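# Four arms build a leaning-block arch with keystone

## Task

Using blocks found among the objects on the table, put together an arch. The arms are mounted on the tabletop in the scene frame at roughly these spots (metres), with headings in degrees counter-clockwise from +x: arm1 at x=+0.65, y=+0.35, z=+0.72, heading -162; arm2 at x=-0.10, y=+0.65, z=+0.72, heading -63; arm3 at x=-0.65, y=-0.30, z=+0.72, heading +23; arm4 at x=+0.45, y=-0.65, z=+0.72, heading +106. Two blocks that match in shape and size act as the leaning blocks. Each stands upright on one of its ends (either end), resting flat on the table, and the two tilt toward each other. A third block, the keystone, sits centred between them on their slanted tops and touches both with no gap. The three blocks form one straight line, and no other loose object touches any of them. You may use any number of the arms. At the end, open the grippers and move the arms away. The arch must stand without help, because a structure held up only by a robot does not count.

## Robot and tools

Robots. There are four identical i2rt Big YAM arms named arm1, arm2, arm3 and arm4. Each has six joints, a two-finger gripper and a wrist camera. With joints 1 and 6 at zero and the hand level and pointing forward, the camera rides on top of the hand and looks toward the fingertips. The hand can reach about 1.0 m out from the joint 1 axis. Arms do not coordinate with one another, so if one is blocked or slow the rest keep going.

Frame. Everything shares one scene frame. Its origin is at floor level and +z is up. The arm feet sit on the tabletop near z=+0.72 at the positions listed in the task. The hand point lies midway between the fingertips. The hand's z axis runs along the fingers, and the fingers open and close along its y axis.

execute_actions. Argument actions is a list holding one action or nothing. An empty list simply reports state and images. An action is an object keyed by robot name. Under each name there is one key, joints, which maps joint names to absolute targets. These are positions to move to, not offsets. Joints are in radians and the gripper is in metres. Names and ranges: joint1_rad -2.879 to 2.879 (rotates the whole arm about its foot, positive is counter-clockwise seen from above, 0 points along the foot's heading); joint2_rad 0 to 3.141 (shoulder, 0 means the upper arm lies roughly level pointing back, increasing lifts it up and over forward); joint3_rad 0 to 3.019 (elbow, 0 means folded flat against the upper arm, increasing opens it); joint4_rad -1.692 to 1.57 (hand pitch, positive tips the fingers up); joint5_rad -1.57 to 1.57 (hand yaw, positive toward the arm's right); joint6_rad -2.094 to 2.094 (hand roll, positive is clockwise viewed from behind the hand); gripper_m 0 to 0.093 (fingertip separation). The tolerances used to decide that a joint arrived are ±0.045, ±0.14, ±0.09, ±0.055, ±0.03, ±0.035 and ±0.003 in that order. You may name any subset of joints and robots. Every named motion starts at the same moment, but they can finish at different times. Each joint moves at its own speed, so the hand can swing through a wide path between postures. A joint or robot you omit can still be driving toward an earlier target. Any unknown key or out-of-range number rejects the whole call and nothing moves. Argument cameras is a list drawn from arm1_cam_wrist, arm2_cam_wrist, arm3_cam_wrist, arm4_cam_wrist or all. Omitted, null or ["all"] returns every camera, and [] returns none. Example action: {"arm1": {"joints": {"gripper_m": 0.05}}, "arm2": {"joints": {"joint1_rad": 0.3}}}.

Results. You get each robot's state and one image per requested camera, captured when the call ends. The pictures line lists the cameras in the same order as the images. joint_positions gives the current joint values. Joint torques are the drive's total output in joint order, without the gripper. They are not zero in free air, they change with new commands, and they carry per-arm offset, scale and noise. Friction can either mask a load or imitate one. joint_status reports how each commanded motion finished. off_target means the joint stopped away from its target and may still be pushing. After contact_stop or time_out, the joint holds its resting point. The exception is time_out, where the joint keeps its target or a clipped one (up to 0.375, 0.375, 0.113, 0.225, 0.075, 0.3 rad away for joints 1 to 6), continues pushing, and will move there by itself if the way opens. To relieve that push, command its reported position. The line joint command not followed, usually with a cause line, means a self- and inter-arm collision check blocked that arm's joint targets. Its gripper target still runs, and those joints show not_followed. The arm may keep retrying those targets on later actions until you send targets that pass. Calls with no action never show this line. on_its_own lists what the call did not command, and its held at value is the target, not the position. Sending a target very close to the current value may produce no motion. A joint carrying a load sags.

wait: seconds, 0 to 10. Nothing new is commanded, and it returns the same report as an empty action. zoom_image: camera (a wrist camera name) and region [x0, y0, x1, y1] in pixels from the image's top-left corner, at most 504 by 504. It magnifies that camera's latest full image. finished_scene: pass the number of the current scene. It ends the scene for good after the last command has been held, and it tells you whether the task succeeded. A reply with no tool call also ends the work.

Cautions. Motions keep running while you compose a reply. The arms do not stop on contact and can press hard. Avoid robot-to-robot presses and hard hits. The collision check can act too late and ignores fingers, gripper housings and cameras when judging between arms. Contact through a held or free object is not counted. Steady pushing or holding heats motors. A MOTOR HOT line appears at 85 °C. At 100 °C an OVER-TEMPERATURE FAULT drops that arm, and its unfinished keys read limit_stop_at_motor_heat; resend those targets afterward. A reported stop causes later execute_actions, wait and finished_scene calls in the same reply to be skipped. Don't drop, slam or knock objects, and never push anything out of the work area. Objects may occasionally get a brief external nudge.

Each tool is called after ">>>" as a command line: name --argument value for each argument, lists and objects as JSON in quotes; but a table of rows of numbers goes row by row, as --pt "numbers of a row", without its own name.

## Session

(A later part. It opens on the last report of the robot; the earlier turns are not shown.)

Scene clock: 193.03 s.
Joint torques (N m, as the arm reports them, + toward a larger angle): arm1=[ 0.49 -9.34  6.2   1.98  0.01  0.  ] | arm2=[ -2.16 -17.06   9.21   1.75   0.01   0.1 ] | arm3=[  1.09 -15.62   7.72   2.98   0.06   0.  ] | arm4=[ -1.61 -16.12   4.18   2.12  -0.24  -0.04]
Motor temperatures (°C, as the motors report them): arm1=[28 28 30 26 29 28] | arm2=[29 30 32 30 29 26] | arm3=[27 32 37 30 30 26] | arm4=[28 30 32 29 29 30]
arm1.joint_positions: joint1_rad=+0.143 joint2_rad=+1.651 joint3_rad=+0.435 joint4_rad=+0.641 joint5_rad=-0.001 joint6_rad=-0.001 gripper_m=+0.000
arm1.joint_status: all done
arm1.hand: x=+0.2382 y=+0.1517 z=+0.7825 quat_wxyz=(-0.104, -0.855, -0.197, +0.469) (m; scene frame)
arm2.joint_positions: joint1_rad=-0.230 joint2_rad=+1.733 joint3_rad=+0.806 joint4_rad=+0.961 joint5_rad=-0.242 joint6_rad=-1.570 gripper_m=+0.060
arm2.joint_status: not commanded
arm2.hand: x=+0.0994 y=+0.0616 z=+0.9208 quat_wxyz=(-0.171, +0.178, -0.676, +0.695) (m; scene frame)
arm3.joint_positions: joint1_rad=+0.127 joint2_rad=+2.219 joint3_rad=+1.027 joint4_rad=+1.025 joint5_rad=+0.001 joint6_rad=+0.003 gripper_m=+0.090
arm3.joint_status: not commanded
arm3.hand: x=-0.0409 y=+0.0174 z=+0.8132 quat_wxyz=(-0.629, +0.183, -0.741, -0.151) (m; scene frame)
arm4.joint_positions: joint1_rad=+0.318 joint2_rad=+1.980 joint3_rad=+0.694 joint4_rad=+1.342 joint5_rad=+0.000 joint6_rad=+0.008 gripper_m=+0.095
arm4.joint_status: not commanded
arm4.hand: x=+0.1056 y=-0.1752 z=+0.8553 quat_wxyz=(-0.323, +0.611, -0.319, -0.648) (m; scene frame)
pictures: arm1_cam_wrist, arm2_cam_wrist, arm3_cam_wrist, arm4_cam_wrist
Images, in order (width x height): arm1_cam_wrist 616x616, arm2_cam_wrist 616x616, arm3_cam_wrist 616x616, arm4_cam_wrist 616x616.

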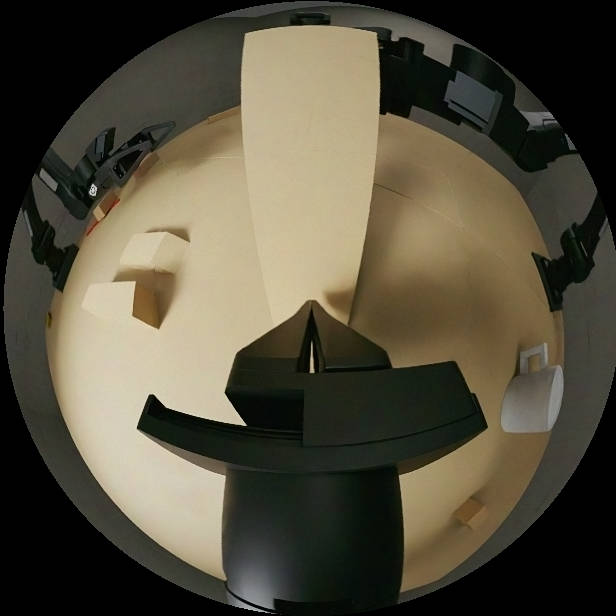

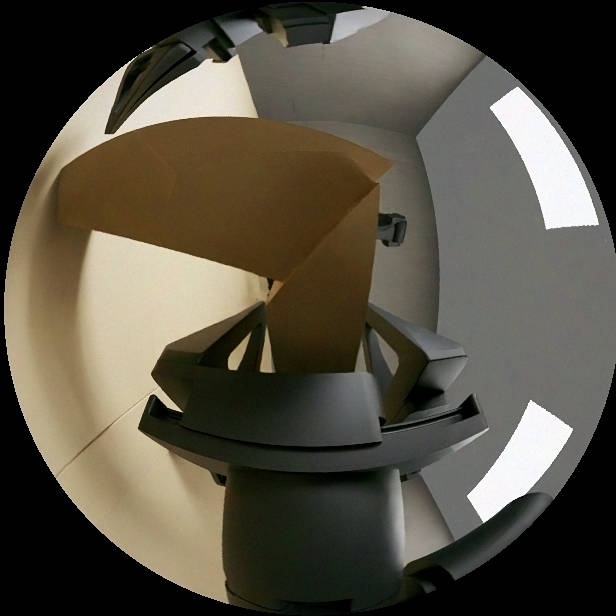

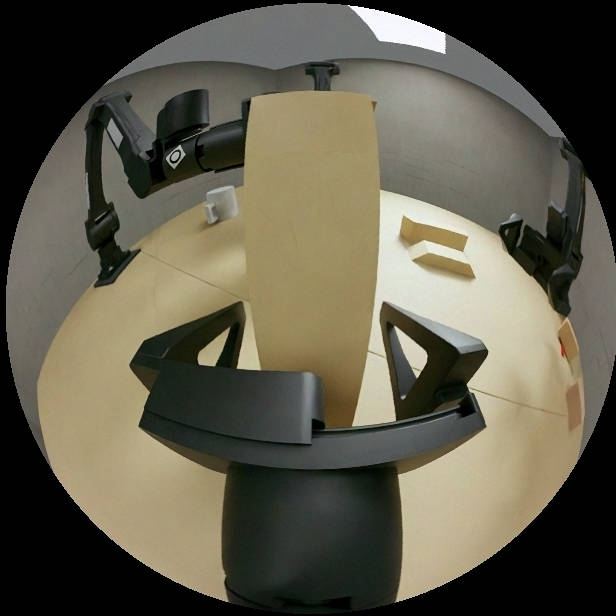

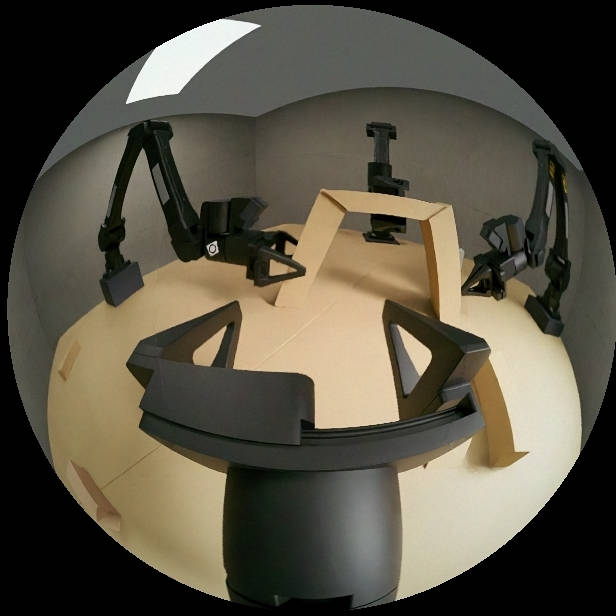

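Try a small push.

>>> execute_actions --actions '[{"arm1":{"joints":{"joint3_rad":0.49,"joint2_rad":1.66}}}]' --cameras '["arm4_cam_wrist"]'

>>> zoom_image --camera "arm4_cam_wrist" --region '[260, 160, 500, 340]'

Scene clock: 194.67 s.
Joint torques (N m, as the arm reports them, + toward a larger angle): arm1=[ 0.6  -9.47  7.2   2.    0.01 -0.01] | arm2=[ -2.12 -17.     9.22   1.73   0.     0.09] | arm3=[  0.94 -16.04   7.78   2.93   0.05  -0.03] | arm4=[ -1.69 -16.54   4.15   2.17  -0.22  -0.05]
Motor temperatures (°C, as the motors report them): arm1=[28 28 30 26 29 28] | arm2=[29 31 32 30 29 26] | arm3=[27 32 37 30 30 26] | arm4=[28 30 32 29 29 30]
arm1.joint_positions: joint1_rad=+0.143 joint2_rad=+1.651 joint3_rad=+0.468 joint4_rad=+0.641 joint5_rad=-0.001 joint6_rad=-0.001 gripper_m=+0.000
arm1.joint_status: all done
arm1.hand: x=+0.2239 y=+0.1448 z=+0.7940 quat_wxyz=(-0.107, -0.847, -0.195, +0.483) (m; scene frame)
arm2.joint_positions: joint1_rad=-0.230 joint2_rad=+1.733 joint3_rad=+0.806 joint4_rad=+0.961 joint5_rad=-0.242 joint6_rad=-1.570 gripper_m=+0.060
arm2.joint_status: not commanded
arm2.hand: x=+0.0994 y=+0.0616 z=+0.9208 quat_wxyz=(-0.171, +0.178, -0.676, +0.695) (m; scene frame)
arm3.joint_positions: joint1_rad=+0.127 joint2_rad=+2.219 joint3_rad=+1.027 joint4_rad=+1.025 joint5_rad=+0.001 joint6_rad=+0.003 gripper_m=+0.090
arm3.joint_status: not commanded
arm3.hand: x=-0.0409 y=+0.0174 z=+0.8132 quat_wxyz=(-0.629, +0.183, -0.741, -0.151) (m; scene frame)
arm4.joint_positions: joint1_rad=+0.318 joint2_rad=+1.980 joint3_rad=+0.694 joint4_rad=+1.342 joint5_rad=+0.000 joint6_rad=+0.008 gripper_m=+0.095
arm4.joint_status: not commanded
arm4.hand: x=+0.1056 y=-0.1752 z=+0.8553 quat_wxyz=(-0.323, +0.611, -0.319, -0.648) (m; scene frame)
pictures: arm4_cam_wrist
Images, in order (width x height): arm4_cam_wrist 616x616.

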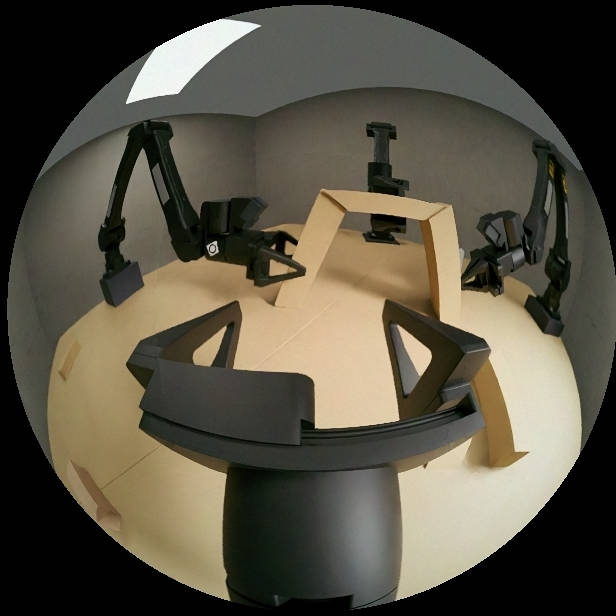

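Region (260, 160, 500, 340) of arm4_cam_wrist's 616x616 image, scaled by 2.100, with more detail than that image has; it fills the top 378 rows of this view, and the rest is white.

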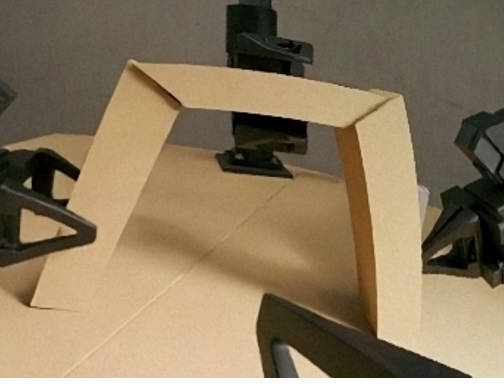

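>>> zoom_image --camera "arm4_cam_wrist" --region '[300, 170, 460, 240]'

>>> zoom_image --camera "arm4_cam_wrist" --region '[410, 250, 500, 330]'

>>> zoom_image --camera "arm4_cam_wrist" --region '[250, 270, 330, 320]'

Region (300, 170, 460, 240) of arm4_cam_wrist's 616x616 image, scaled by 3.150, with more detail than that image has; it fills the top 220 rows of this view, and the rest is white.

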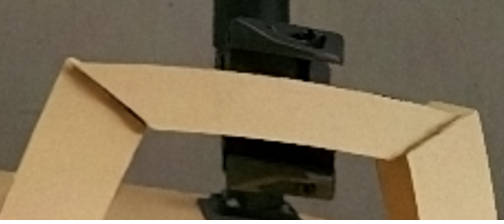

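Region (410, 250, 500, 330) of arm4_cam_wrist's 616x616 image, scaled by 5.600, with more detail than that image has.

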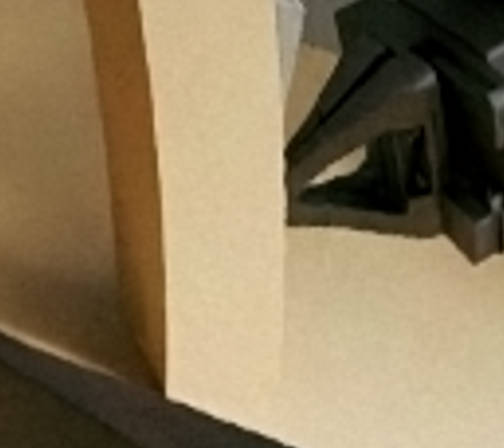

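Region (250, 270, 330, 320) of arm4_cam_wrist's 616x616 image, scaled by 6.300, with more detail than that image has; it fills the top 315 rows of this view, and the rest is white.

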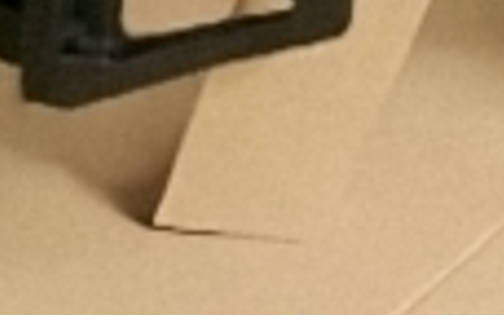

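>>> execute_actions --actions '[]' --cameras '["arm1_cam_wrist","arm2_cam_wrist","arm4_cam_wrist"]'

>>> zoom_image --camera "arm1_cam_wrist" --region '[200, 200, 420, 400]'

>>> zoom_image --camera "arm2_cam_wrist" --region '[200, 120, 440, 380]'

Scene clock: 195.03 s.
Joint torques (N m, as the arm reports them, + toward a larger angle): arm1=[ 0.61 -9.55  7.15  2.02  0.01  0.  ] | arm2=[ -2.   -17.12   9.21   1.76   0.     0.08] | arm3=[  0.3  -15.65   7.81   3.17   0.04   0.02] | arm4=[ -1.26 -16.85   4.12   2.14  -0.21  -0.03]
Motor temperatures (°C, as the motors report them): arm1=[28 28 30 26 29 28] | arm2=[29 31 32 30 29 26] | arm3=[27 32 37 30 30 26] | arm4=[28 30 32 29 29 30]
arm1.joint_positions: joint1_rad=+0.143 joint2_rad=+1.651 joint3_rad=+0.468 joint4_rad=+0.641 joint5_rad=-0.001 joint6_rad=-0.001 gripper_m=+0.000
arm1.joint_status: all done
arm1.hand: x=+0.2239 y=+0.1448 z=+0.7940 quat_wxyz=(-0.107, -0.847, -0.195, +0.483) (m; scene frame)
arm2.joint_positions: joint1_rad=-0.230 joint2_rad=+1.733 joint3_rad=+0.806 joint4_rad=+0.961 joint5_rad=-0.242 joint6_rad=-1.570 gripper_m=+0.060
arm2.joint_status: not commanded
arm2.hand: x=+0.0994 y=+0.0616 z=+0.9208 quat_wxyz=(-0.171, +0.178, -0.676, +0.695) (m; scene frame)
arm3.joint_positions: joint1_rad=+0.127 joint2_rad=+2.219 joint3_rad=+1.027 joint4_rad=+1.025 joint5_rad=+0.001 joint6_rad=+0.003 gripper_m=+0.090
arm3.joint_status: not commanded
arm3.hand: x=-0.0409 y=+0.0174 z=+0.8132 quat_wxyz=(-0.629, +0.183, -0.741, -0.151) (m; scene frame)
arm4.joint_positions: joint1_rad=+0.318 joint2_rad=+1.980 joint3_rad=+0.694 joint4_rad=+1.342 joint5_rad=+0.000 joint6_rad=+0.008 gripper_m=+0.095
arm4.joint_status: not commanded
arm4.hand: x=+0.1056 y=-0.1752 z=+0.8553 quat_wxyz=(-0.323, +0.611, -0.319, -0.648) (m; scene frame)
pictures: arm1_cam_wrist, arm2_cam_wrist, arm4_cam_wrist
Images, in order (width x height): arm1_cam_wrist 616x616, arm2_cam_wrist 616x616, arm4_cam_wrist 616x616.

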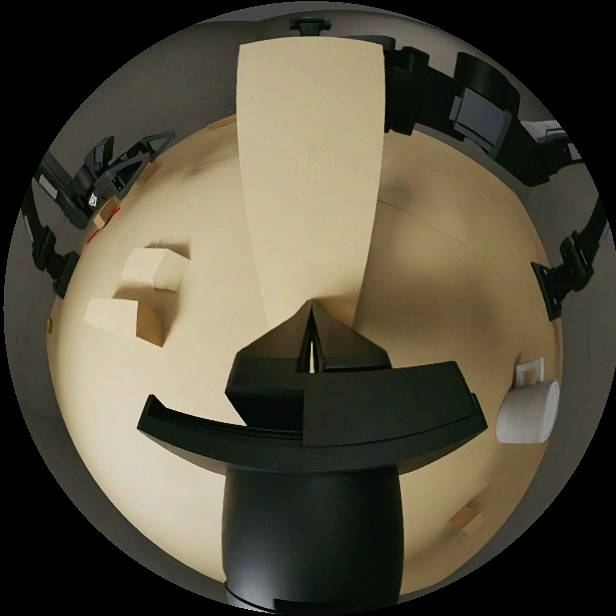

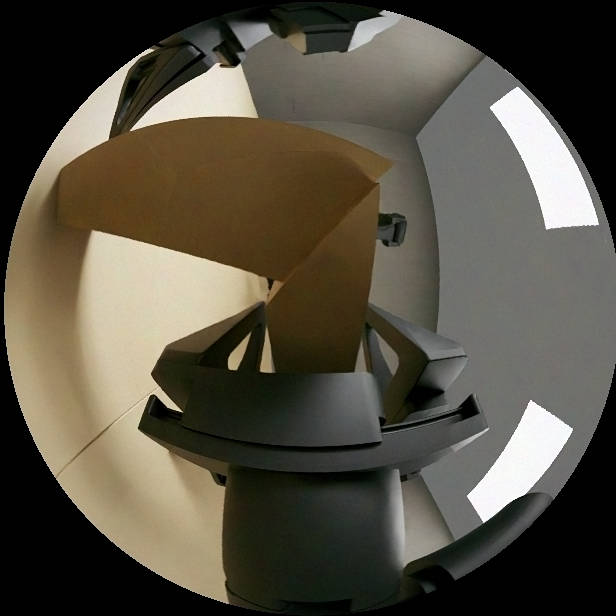

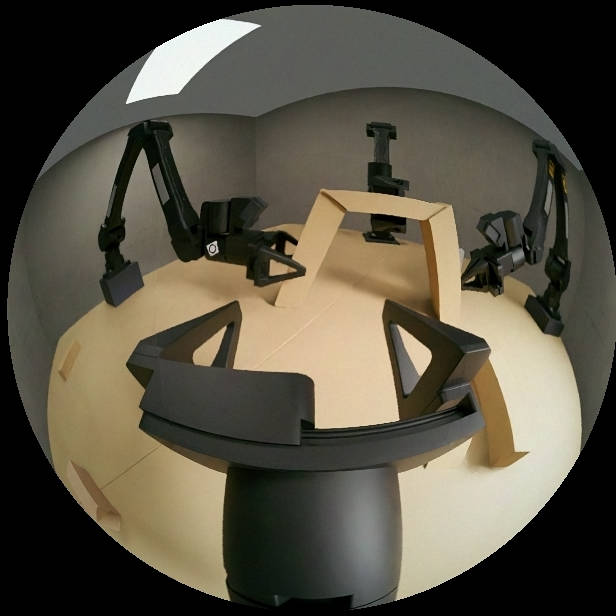

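Region (200, 200, 420, 400) of arm1_cam_wrist's 616x616 image, scaled by 2.291, with more detail than that image has; it fills the top 458 rows of this view, and the rest is white.

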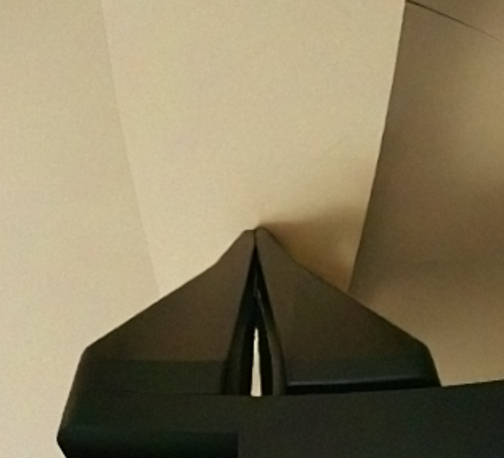

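Region (200, 120, 440, 380) of arm2_cam_wrist's 616x616 image, scaled by 1.938, with more detail than that image has; it fills the left 465 columns of this view, and the rest is white.

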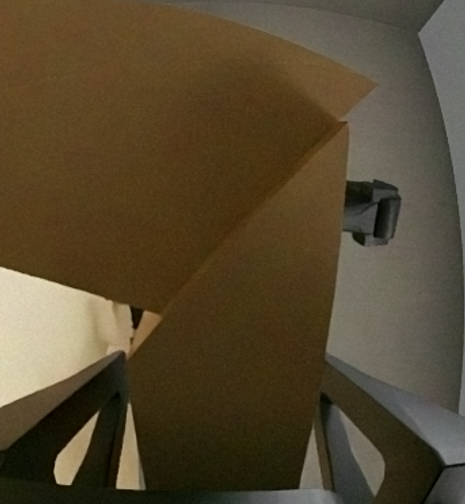

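>>> execute_actions --actions '[{"arm1":{"joints":{"joint3_rad":0.43}}}]' --cameras '[]'

>>> execute_actions --actions '[{"arm1":{"joints":{"joint2_rad":1.72}}}]' --cameras '["arm4_cam_wrist"]'

Scene clock: 196.13 s.
Joint torques (N m, as the arm reports them, + toward a larger angle): arm1=[ 0.47 -9.48  4.97  1.96  0.01  0.  ] | arm2=[ -2.03 -17.03   9.29   1.74   0.01   0.1 ] | arm3=[  0.19 -16.57   7.78   2.97   0.04  -0.02] | arm4=[ -1.79 -16.39   4.09   2.11  -0.2   -0.06]
Motor temperatures (°C, as the motors report them): arm1=[28 28 30 26 29 28] | arm2=[29 31 32 30 29 26] | arm3=[27 32 37 30 30 26] | arm4=[28 30 32 29 29 30]
arm1.joint_positions: joint1_rad=+0.143 joint2_rad=+1.651 joint3_rad=+0.428 joint4_rad=+0.642 joint5_rad=-0.001 joint6_rad=-0.001 gripper_m=+0.000
arm1.joint_status: all done
arm1.hand: x=+0.2412 y=+0.1532 z=+0.7803 quat_wxyz=(-0.103, -0.856, -0.197, +0.466) (m; scene frame)
arm2.joint_positions: joint1_rad=-0.230 joint2_rad=+1.733 joint3_rad=+0.806 joint4_rad=+0.961 joint5_rad=-0.242 joint6_rad=-1.570 gripper_m=+0.060
arm2.joint_status: not commanded
arm2.hand: x=+0.0994 y=+0.0616 z=+0.9208 quat_wxyz=(-0.171, +0.178, -0.676, +0.695) (m; scene frame)
arm3.joint_positions: joint1_rad=+0.127 joint2_rad=+2.219 joint3_rad=+1.027 joint4_rad=+1.025 joint5_rad=+0.001 joint6_rad=+0.003 gripper_m=+0.090
arm3.joint_status: not commanded
arm3.hand: x=-0.0409 y=+0.0174 z=+0.8132 quat_wxyz=(-0.629, +0.183, -0.741, -0.151) (m; scene frame)
arm4.joint_positions: joint1_rad=+0.318 joint2_rad=+1.980 joint3_rad=+0.694 joint4_rad=+1.342 joint5_rad=+0.000 joint6_rad=+0.008 gripper_m=+0.095
arm4.joint_status: not commanded
arm4.hand: x=+0.1056 y=-0.1752 z=+0.8553 quat_wxyz=(-0.323, +0.611, -0.319, -0.648) (m; scene frame)
pictures: none
No camera images: the call's "cameras" was empty. Leave "cameras" out to get every camera's image.

Scene clock: 196.80 s.
Joint torques (N m, as the arm reports them, + toward a larger angle): arm1=[ 0.37 -9.58  4.33  1.84  0.01  0.  ] | arm2=[ -2.1  -17.12   9.24   1.76   0.     0.09] | arm3=[  0.54 -14.89   7.75   3.02   0.08  -0.07] | arm4=[ -1.7  -16.37   4.1    2.07  -0.18  -0.05]
Motor temperatures (°C, as the motors report them): arm1=[28 28 30 26 29 28] | arm2=[29 31 32 30 29 26] | arm3=[27 32 37 30 30 26] | arm4=[28 30 32 29 29 30]
arm1.joint_positions: joint1_rad=+0.143 joint2_rad=+1.712 joint3_rad=+0.428 joint4_rad=+0.643 joint5_rad=-0.001 joint6_rad=-0.001 gripper_m=+0.000
arm1.joint_status: all done
arm1.hand: x=+0.2483 y=+0.1567 z=+0.7545 quat_wxyz=(-0.097, -0.870, -0.200, +0.441) (m; scene frame)
arm2.joint_positions: joint1_rad=-0.230 joint2_rad=+1.733 joint3_rad=+0.806 joint4_rad=+0.961 joint5_rad=-0.242 joint6_rad=-1.570 gripper_m=+0.060
arm2.joint_status: not commanded
arm2.hand: x=+0.0994 y=+0.0616 z=+0.9208 quat_wxyz=(-0.171, +0.178, -0.676, +0.695) (m; scene frame)
arm3.joint_positions: joint1_rad=+0.127 joint2_rad=+2.219 joint3_rad=+1.027 joint4_rad=+1.025 joint5_rad=+0.001 joint6_rad=+0.003 gripper_m=+0.090
arm3.joint_status: not commanded
arm3.hand: x=-0.0409 y=+0.0174 z=+0.8132 quat_wxyz=(-0.629, +0.183, -0.741, -0.151) (m; scene frame)
arm4.joint_positions: joint1_rad=+0.318 joint2_rad=+1.980 joint3_rad=+0.694 joint4_rad=+1.342 joint5_rad=+0.000 joint6_rad=+0.008 gripper_m=+0.095
arm4.joint_status: not commanded
arm4.hand: x=+0.1056 y=-0.1752 z=+0.8553 quat_wxyz=(-0.323, +0.611, -0.319, -0.648) (m; scene frame)
pictures: arm4_cam_wrist
Images, in order (width x height): arm4_cam_wrist 616x616.

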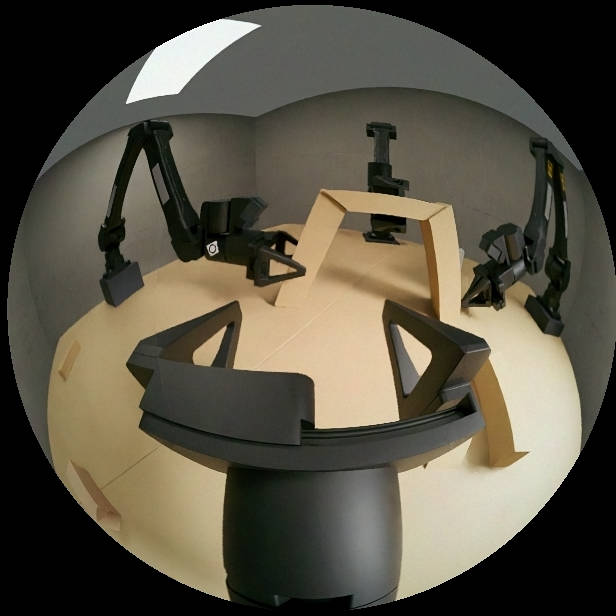

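>>> execute_actions --actions '[{"arm1":{"joints":{"joint3_rad":0.49}}}]' --cameras '["arm4_cam_wrist"]'

>>> zoom_image --camera "arm4_cam_wrist" --region '[260, 160, 500, 340]'

Scene clock: 197.63 s.
Joint torques (N m, as the arm reports them, + toward a larger angle): arm1=[ 0.55 -9.83  6.47  1.87  0.01  0.  ] | arm2=[ -2.06 -17.04   9.26   1.74   0.01   0.1 ] | arm3=[  0.82 -15.99   7.74   3.27   0.04   0.  ] | arm4=[ -2.09 -16.35   4.15   2.01  -0.19  -0.05]
Motor temperatures (°C, as the motors report them): arm1=[28 28 30 26 29 28] | arm2=[29 31 32 30 29 26] | arm3=[27 32 37 30 30 26] | arm4=[28 30 32 29 29 30]
arm1.joint_positions: joint1_rad=+0.143 joint2_rad=+1.712 joint3_rad=+0.469 joint4_rad=+0.643 joint5_rad=-0.001 joint6_rad=-0.001 gripper_m=+0.000
arm1.joint_status: all done
arm1.hand: x=+0.2294 y=+0.1476 z=+0.7677 quat_wxyz=(-0.102, -0.860, -0.198, +0.459) (m; scene frame)
arm2.joint_positions: joint1_rad=-0.230 joint2_rad=+1.733 joint3_rad=+0.806 joint4_rad=+0.961 joint5_rad=-0.242 joint6_rad=-1.570 gripper_m=+0.060
arm2.joint_status: not commanded
arm2.hand: x=+0.0994 y=+0.0616 z=+0.9208 quat_wxyz=(-0.171, +0.178, -0.676, +0.695) (m; scene frame)
arm3.joint_positions: joint1_rad=+0.127 joint2_rad=+2.219 joint3_rad=+1.027 joint4_rad=+1.025 joint5_rad=+0.001 joint6_rad=+0.003 gripper_m=+0.090
arm3.joint_status: not commanded
arm3.hand: x=-0.0409 y=+0.0174 z=+0.8132 quat_wxyz=(-0.629, +0.183, -0.741, -0.151) (m; scene frame)
arm4.joint_positions: joint1_rad=+0.318 joint2_rad=+1.980 joint3_rad=+0.694 joint4_rad=+1.342 joint5_rad=+0.000 joint6_rad=+0.008 gripper_m=+0.095
arm4.joint_status: not commanded
arm4.hand: x=+0.1056 y=-0.1752 z=+0.8553 quat_wxyz=(-0.323, +0.611, -0.319, -0.648) (m; scene frame)
pictures: arm4_cam_wrist
Images, in order (width x height): arm4_cam_wrist 616x616.

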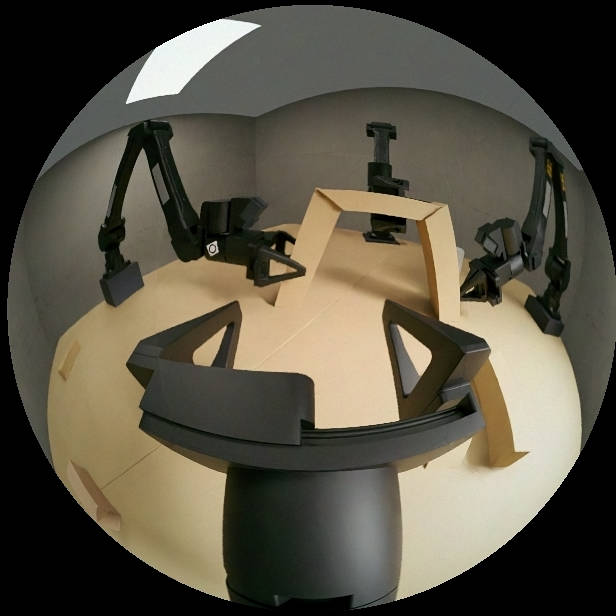

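Region (260, 160, 500, 340) of arm4_cam_wrist's 616x616 image, scaled by 2.100, with more detail than that image has; it fills the top 378 rows of this view, and the rest is white.

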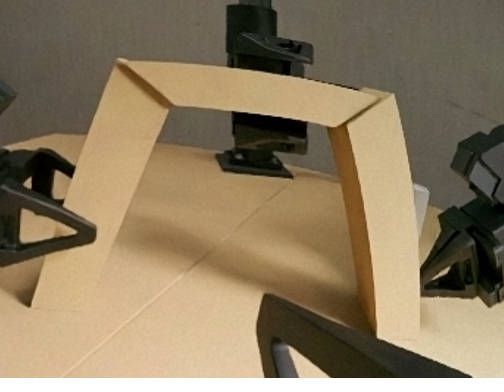

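>>> zoom_image --camera "arm4_cam_wrist" --region '[300, 170, 460, 240]'

>>> zoom_image --camera "arm4_cam_wrist" --region '[410, 250, 500, 330]'

>>> zoom_image --camera "arm4_cam_wrist" --region '[250, 270, 330, 320]'

Region (300, 170, 460, 240) of arm4_cam_wrist's 616x616 image, scaled by 3.150, with more detail than that image has; it fills the top 220 rows of this view, and the rest is white.

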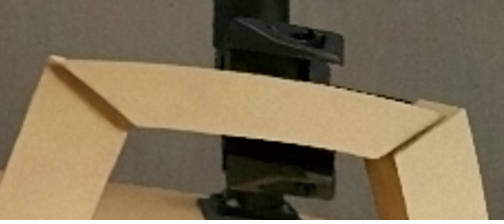

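Region (410, 250, 500, 330) of arm4_cam_wrist's 616x616 image, scaled by 5.600, with more detail than that image has.

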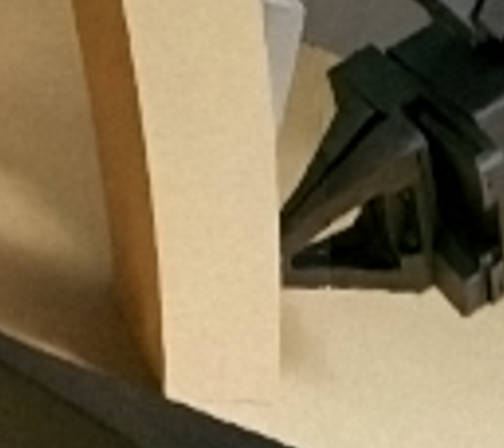

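Region (250, 270, 330, 320) of arm4_cam_wrist's 616x616 image, scaled by 6.300, with more detail than that image has; it fills the top 315 rows of this view, and the rest is white.

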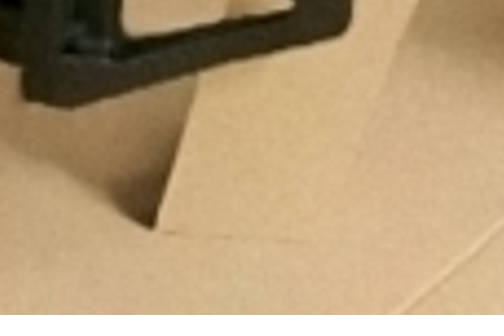

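>>> execute_actions --actions '[{"arm1":{"joints":{"joint3_rad":0.51,"joint2_rad":1.75}}}]' --cameras '["arm4_cam_wrist"]'

>>> zoom_image --camera "arm4_cam_wrist" --region '[300, 170, 460, 240]'

>>> zoom_image --camera "arm4_cam_wrist" --region '[410, 250, 500, 330]'

>>> zoom_image --camera "arm4_cam_wrist" --region '[250, 270, 330, 320]'

Scene clock: 198.70 s.
Joint torques (N m, as the arm reports them, + toward a larger angle): arm1=[ 0.45 -8.8   7.47  1.88  0.01  0.  ] | arm2=[ -2.25 -17.08   9.27   1.76   0.     0.09] | arm3=[  0.85 -16.17   7.81   3.11   0.03  -0.02] | arm4=[ -1.59 -16.6    4.     2.05  -0.23  -0.03]
Motor temperatures (°C, as the motors report them): arm1=[28 28 30 26 29 28] | arm2=[29 31 32 30 29 26] | arm3=[27 32 37 30 30 26] | arm4=[28 30 32 29 29 30]
arm1.joint_positions: joint1_rad=+0.143 joint2_rad=+1.726 joint3_rad=+0.479 joint4_rad=+0.643 joint5_rad=-0.001 joint6_rad=-0.001 gripper_m=+0.000
arm1.joint_status: all done
arm1.hand: x=+0.2270 y=+0.1465 z=+0.7642 quat_wxyz=(-0.101, -0.862, -0.198, +0.456) (m; scene frame)
arm2.joint_positions: joint1_rad=-0.230 joint2_rad=+1.733 joint3_rad=+0.806 joint4_rad=+0.961 joint5_rad=-0.242 joint6_rad=-1.570 gripper_m=+0.060
arm2.joint_status: not commanded
arm2.hand: x=+0.0994 y=+0.0616 z=+0.9208 quat_wxyz=(-0.171, +0.178, -0.676, +0.695) (m; scene frame)
arm3.joint_positions: joint1_rad=+0.127 joint2_rad=+2.219 joint3_rad=+1.027 joint4_rad=+1.025 joint5_rad=+0.001 joint6_rad=+0.003 gripper_m=+0.090
arm3.joint_status: not commanded
arm3.hand: x=-0.0409 y=+0.0174 z=+0.8132 quat_wxyz=(-0.629, +0.183, -0.741, -0.151) (m; scene frame)
arm4.joint_positions: joint1_rad=+0.318 joint2_rad=+1.980 joint3_rad=+0.694 joint4_rad=+1.342 joint5_rad=+0.000 joint6_rad=+0.008 gripper_m=+0.095
arm4.joint_status: not commanded
arm4.hand: x=+0.1056 y=-0.1752 z=+0.8553 quat_wxyz=(-0.323, +0.611, -0.319, -0.648) (m; scene frame)
pictures: arm4_cam_wrist
Images, in order (width x height): arm4_cam_wrist 616x616.

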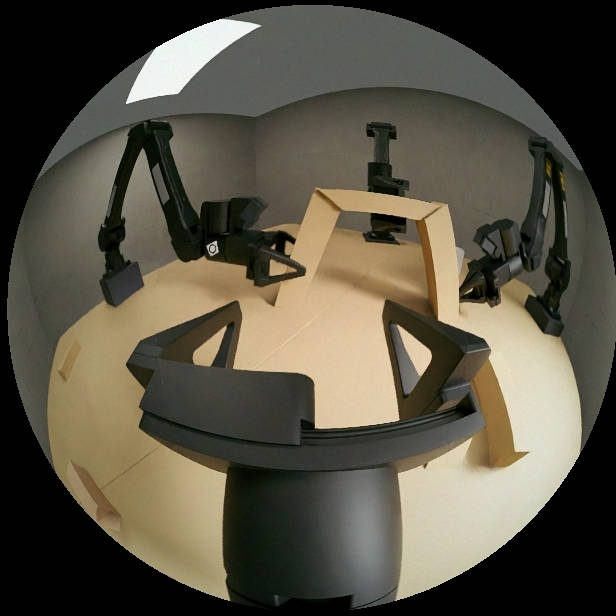

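Region (300, 170, 460, 240) of arm4_cam_wrist's 616x616 image, scaled by 3.150, with more detail than that image has; it fills the top 220 rows of this view, and the rest is white.

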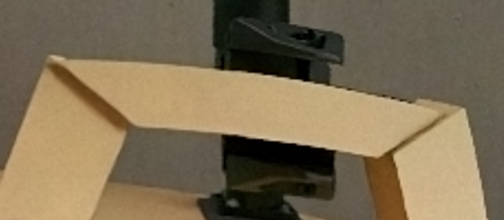

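Region (410, 250, 500, 330) of arm4_cam_wrist's 616x616 image, scaled by 5.600, with more detail than that image has.

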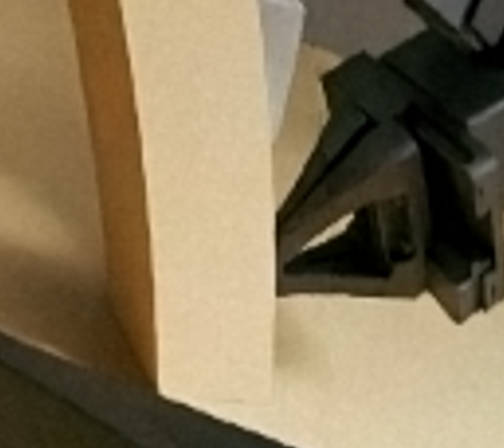

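Region (250, 270, 330, 320) of arm4_cam_wrist's 616x616 image, scaled by 6.300, with more detail than that image has; it fills the top 315 rows of this view, and the rest is white.

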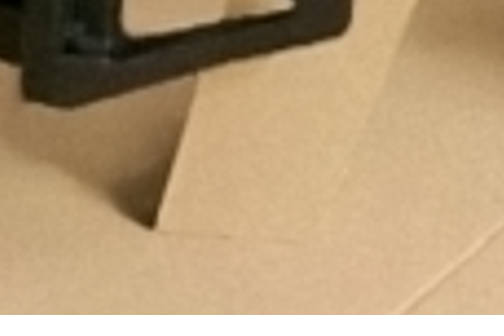

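>>> execute_actions --actions '[{"arm1":{"joints":{"joint3_rad":0.525,"joint2_rad":1.765}}}]' --cameras '["arm4_cam_wrist"]'

>>> zoom_image --camera "arm4_cam_wrist" --region '[300, 170, 460, 240]'

>>> zoom_image --camera "arm4_cam_wrist" --region '[410, 250, 500, 330]'

>>> zoom_image --camera "arm4_cam_wrist" --region '[250, 270, 330, 320]'

Scene clock: 199.53 s.
Joint torques (N m, as the arm reports them, + toward a larger angle): arm1=[ 0.51 -8.88  7.41  1.9   0.02  0.01] | arm2=[ -2.09 -17.05   9.25   1.76   0.01   0.1 ] | arm3=[  0.68 -15.7    7.76   3.02   0.03  -0.02] | arm4=[ -1.49 -16.41   4.07   2.19  -0.21  -0.04]
Motor temperatures (°C, as the motors report them): arm1=[28 28 30 26 29 28] | arm2=[29 31 32 30 29 26] | arm3=[27 32 37 30 30 26] | arm4=[28 30 32 29 29 30]
arm1.joint_positions: joint1_rad=+0.143 joint2_rad=+1.741 joint3_rad=+0.494 joint4_rad=+0.643 joint5_rad=-0.001 joint6_rad=-0.001 gripper_m=+0.000
arm1.joint_status: all done
arm1.hand: x=+0.2219 y=+0.1440 z=+0.7625 quat_wxyz=(-0.101, -0.861, -0.198, +0.456) (m; scene frame)
arm2.joint_positions: joint1_rad=-0.230 joint2_rad=+1.733 joint3_rad=+0.806 joint4_rad=+0.961 joint5_rad=-0.242 joint6_rad=-1.570 gripper_m=+0.060
arm2.joint_status: not commanded
arm2.hand: x=+0.0994 y=+0.0616 z=+0.9208 quat_wxyz=(-0.171, +0.178, -0.676, +0.695) (m; scene frame)
arm3.joint_positions: joint1_rad=+0.127 joint2_rad=+2.219 joint3_rad=+1.027 joint4_rad=+1.025 joint5_rad=+0.001 joint6_rad=+0.003 gripper_m=+0.090
arm3.joint_status: not commanded
arm3.hand: x=-0.0409 y=+0.0174 z=+0.8132 quat_wxyz=(-0.629, +0.183, -0.741, -0.151) (m; scene frame)
arm4.joint_positions: joint1_rad=+0.318 joint2_rad=+1.980 joint3_rad=+0.694 joint4_rad=+1.342 joint5_rad=+0.000 joint6_rad=+0.008 gripper_m=+0.095
arm4.joint_status: not commanded
arm4.hand: x=+0.1056 y=-0.1752 z=+0.8553 quat_wxyz=(-0.323, +0.611, -0.319, -0.648) (m; scene frame)
pictures: arm4_cam_wrist
Images, in order (width x height): arm4_cam_wrist 616x616.

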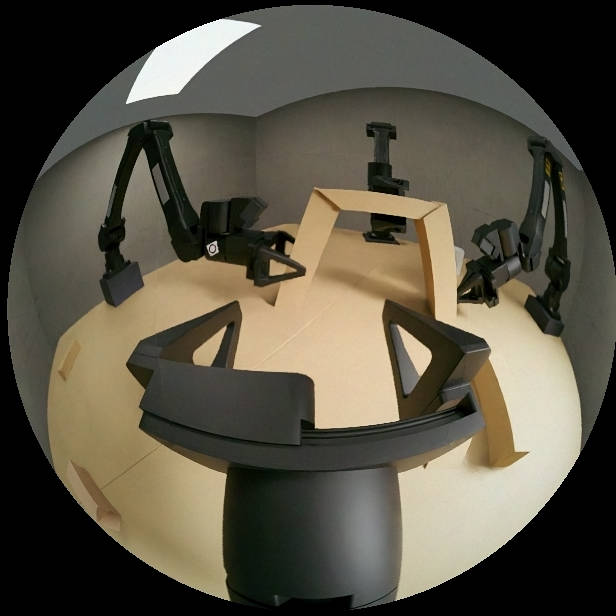

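Region (300, 170, 460, 240) of arm4_cam_wrist's 616x616 image, scaled by 3.150, with more detail than that image has; it fills the top 220 rows of this view, and the rest is white.

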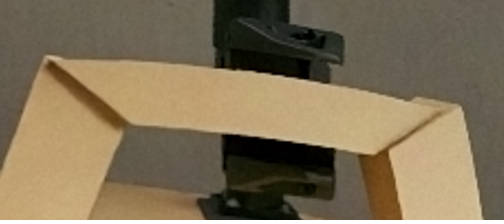

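Region (410, 250, 500, 330) of arm4_cam_wrist's 616x616 image, scaled by 5.600, with more detail than that image has.

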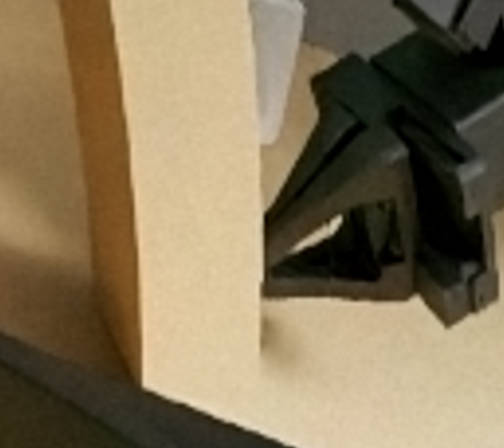

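Region (250, 270, 330, 320) of arm4_cam_wrist's 616x616 image, scaled by 6.300, with more detail than that image has; it fills the top 315 rows of this view, and the rest is white.

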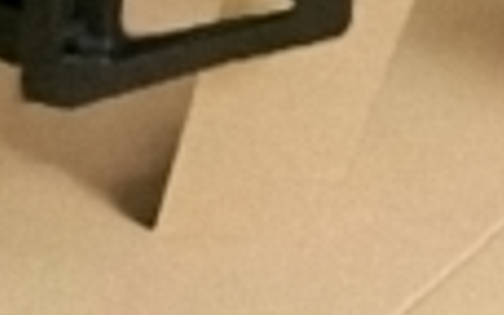

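>>> execute_actions --actions '[{"arm1":{"joints":{"joint3_rad":0.40}},"arm2":{"joints":{"gripper_m":0.075}}}]'

>>> zoom_image --camera "arm4_cam_wrist" --region '[300, 170, 400, 240]'

>>> zoom_image --camera "arm4_cam_wrist" --region '[380, 180, 480, 250]'

>>> zoom_image --camera "arm4_cam_wrist" --region '[250, 250, 500, 340]'

Scene clock: 200.50 s.
Joint torques (N m, as the arm reports them, + toward a larger angle): arm1=[ 0.51 -8.37  3.1   1.27  0.02 -0.01] | arm2=[ -2.22 -17.02   9.25   1.77   0.     0.09] | arm3=[  0.26 -16.06   7.72   3.17   0.02  -0.08] | arm4=[ -1.57 -16.45   4.17   2.12  -0.21  -0.03]
Motor temperatures (°C, as the motors report them): arm1=[28 28 30 26 29 28] | arm2=[29 31 32 30 29 26] | arm3=[27 32 37 30 30 26] | arm4=[28 30 32 29 29 30]
arm1.joint_positions: joint1_rad=+0.143 joint2_rad=+1.745 joint3_rad=+0.405 joint4_rad=+0.656 joint5_rad=-0.001 joint6_rad=-0.001 gripper_m=+0.000
arm1.joint_status: all done
arm1.hand: x=+0.2616 y=+0.1633 z=+0.7364 quat_wxyz=(-0.093, -0.879, -0.202, +0.422) (m; scene frame)
arm2.joint_positions: joint1_rad=-0.230 joint2_rad=+1.733 joint3_rad=+0.806 joint4_rad=+0.961 joint5_rad=-0.242 joint6_rad=-1.570 gripper_m=+0.075
arm2.joint_status: all done
arm2.hand: x=+0.0994 y=+0.0616 z=+0.9208 quat_wxyz=(-0.171, +0.178, -0.676, +0.695) (m; scene frame)
arm3.joint_positions: joint1_rad=+0.127 joint2_rad=+2.219 joint3_rad=+1.027 joint4_rad=+1.025 joint5_rad=+0.001 joint6_rad=+0.003 gripper_m=+0.090
arm3.joint_status: not commanded
arm3.hand: x=-0.0409 y=+0.0174 z=+0.8132 quat_wxyz=(-0.629, +0.183, -0.741, -0.151) (m; scene frame)
arm4.joint_positions: joint1_rad=+0.318 joint2_rad=+1.980 joint3_rad=+0.694 joint4_rad=+1.342 joint5_rad=+0.000 joint6_rad=+0.008 gripper_m=+0.095
arm4.joint_status: not commanded
arm4.hand: x=+0.1056 y=-0.1752 z=+0.8553 quat_wxyz=(-0.323, +0.611, -0.319, -0.648) (m; scene frame)
pictures: arm1_cam_wrist, arm2_cam_wrist, arm3_cam_wrist, arm4_cam_wrist
Images, in order (width x height): arm1_cam_wrist 616x616, arm2_cam_wrist 616x616, arm3_cam_wrist 616x616, arm4_cam_wrist 616x616.

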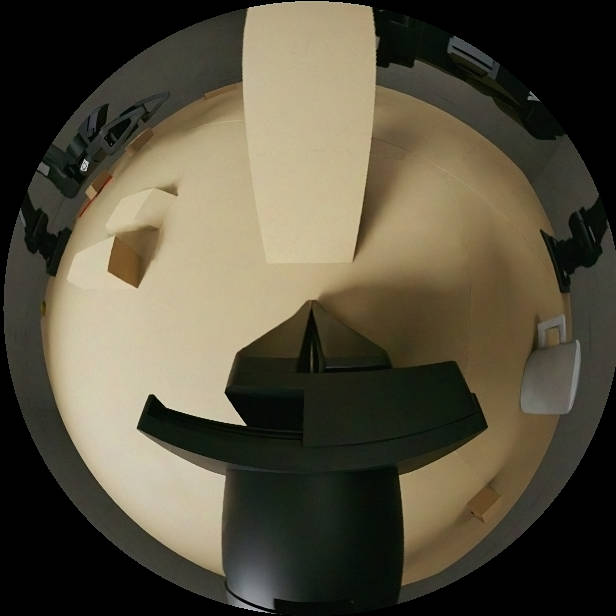

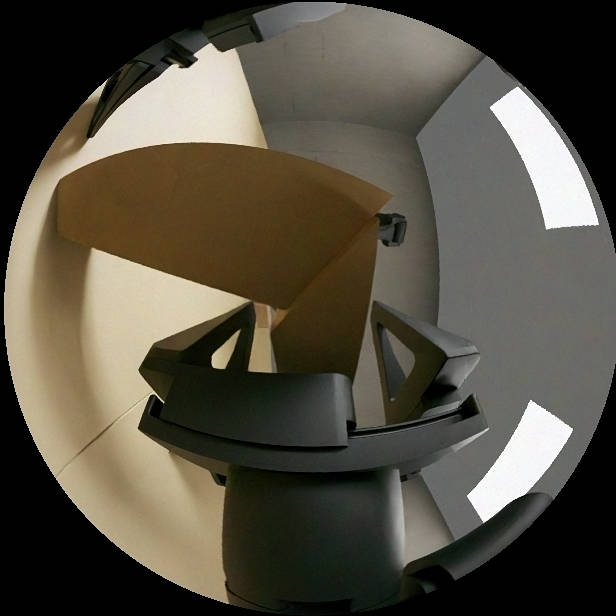

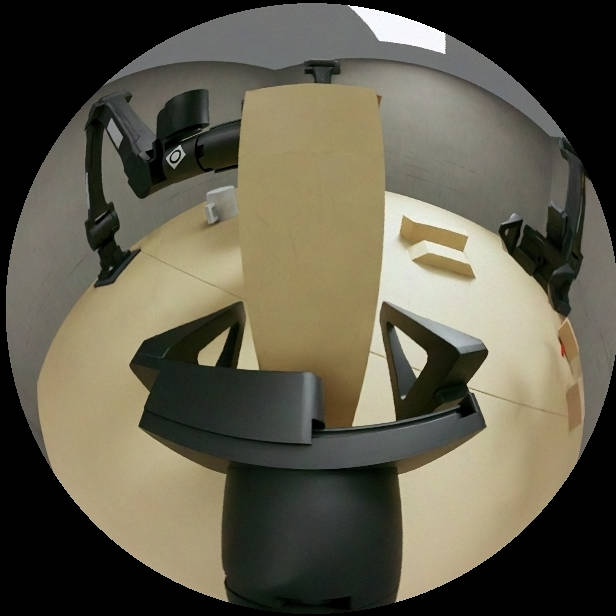

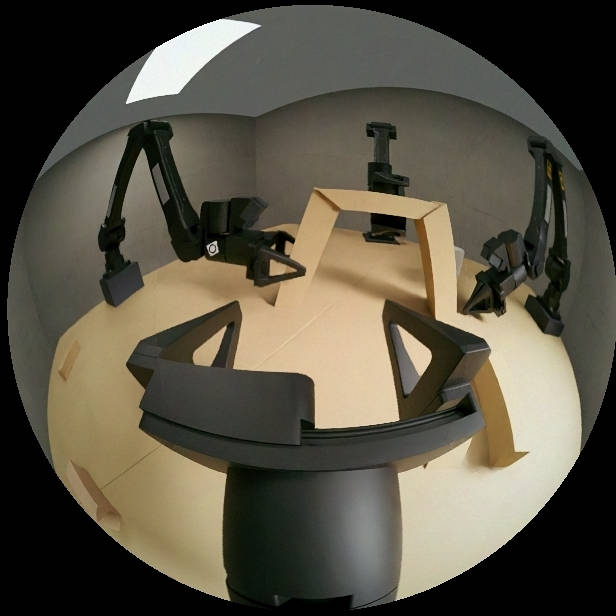

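Region (300, 170, 400, 240) of arm4_cam_wrist's 616x616 image, scaled by 5.040, with more detail than that image has; it fills the top 353 rows of this view, and the rest is white.

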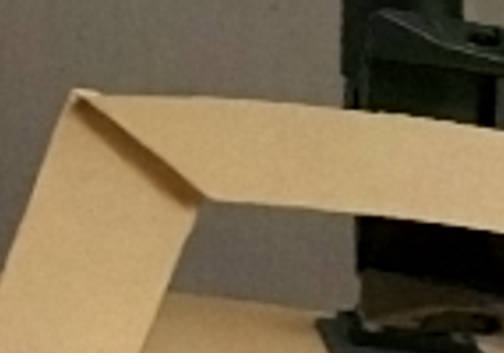

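Region (380, 180, 480, 250) of arm4_cam_wrist's 616x616 image, scaled by 5.040, with more detail than that image has; it fills the top 353 rows of this view, and the rest is white.

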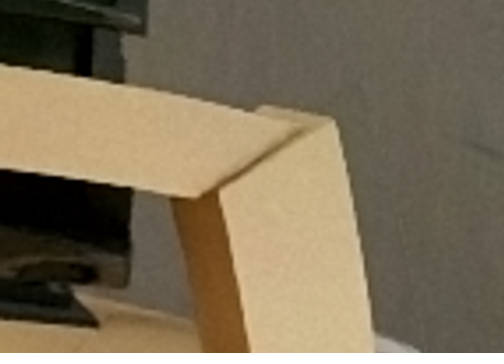

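Region (250, 250, 500, 340) of arm4_cam_wrist's 616x616 image, scaled by 2.016, with more detail than that image has; it fills the top 181 rows of this view, and the rest is white.

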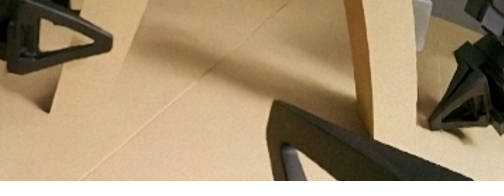

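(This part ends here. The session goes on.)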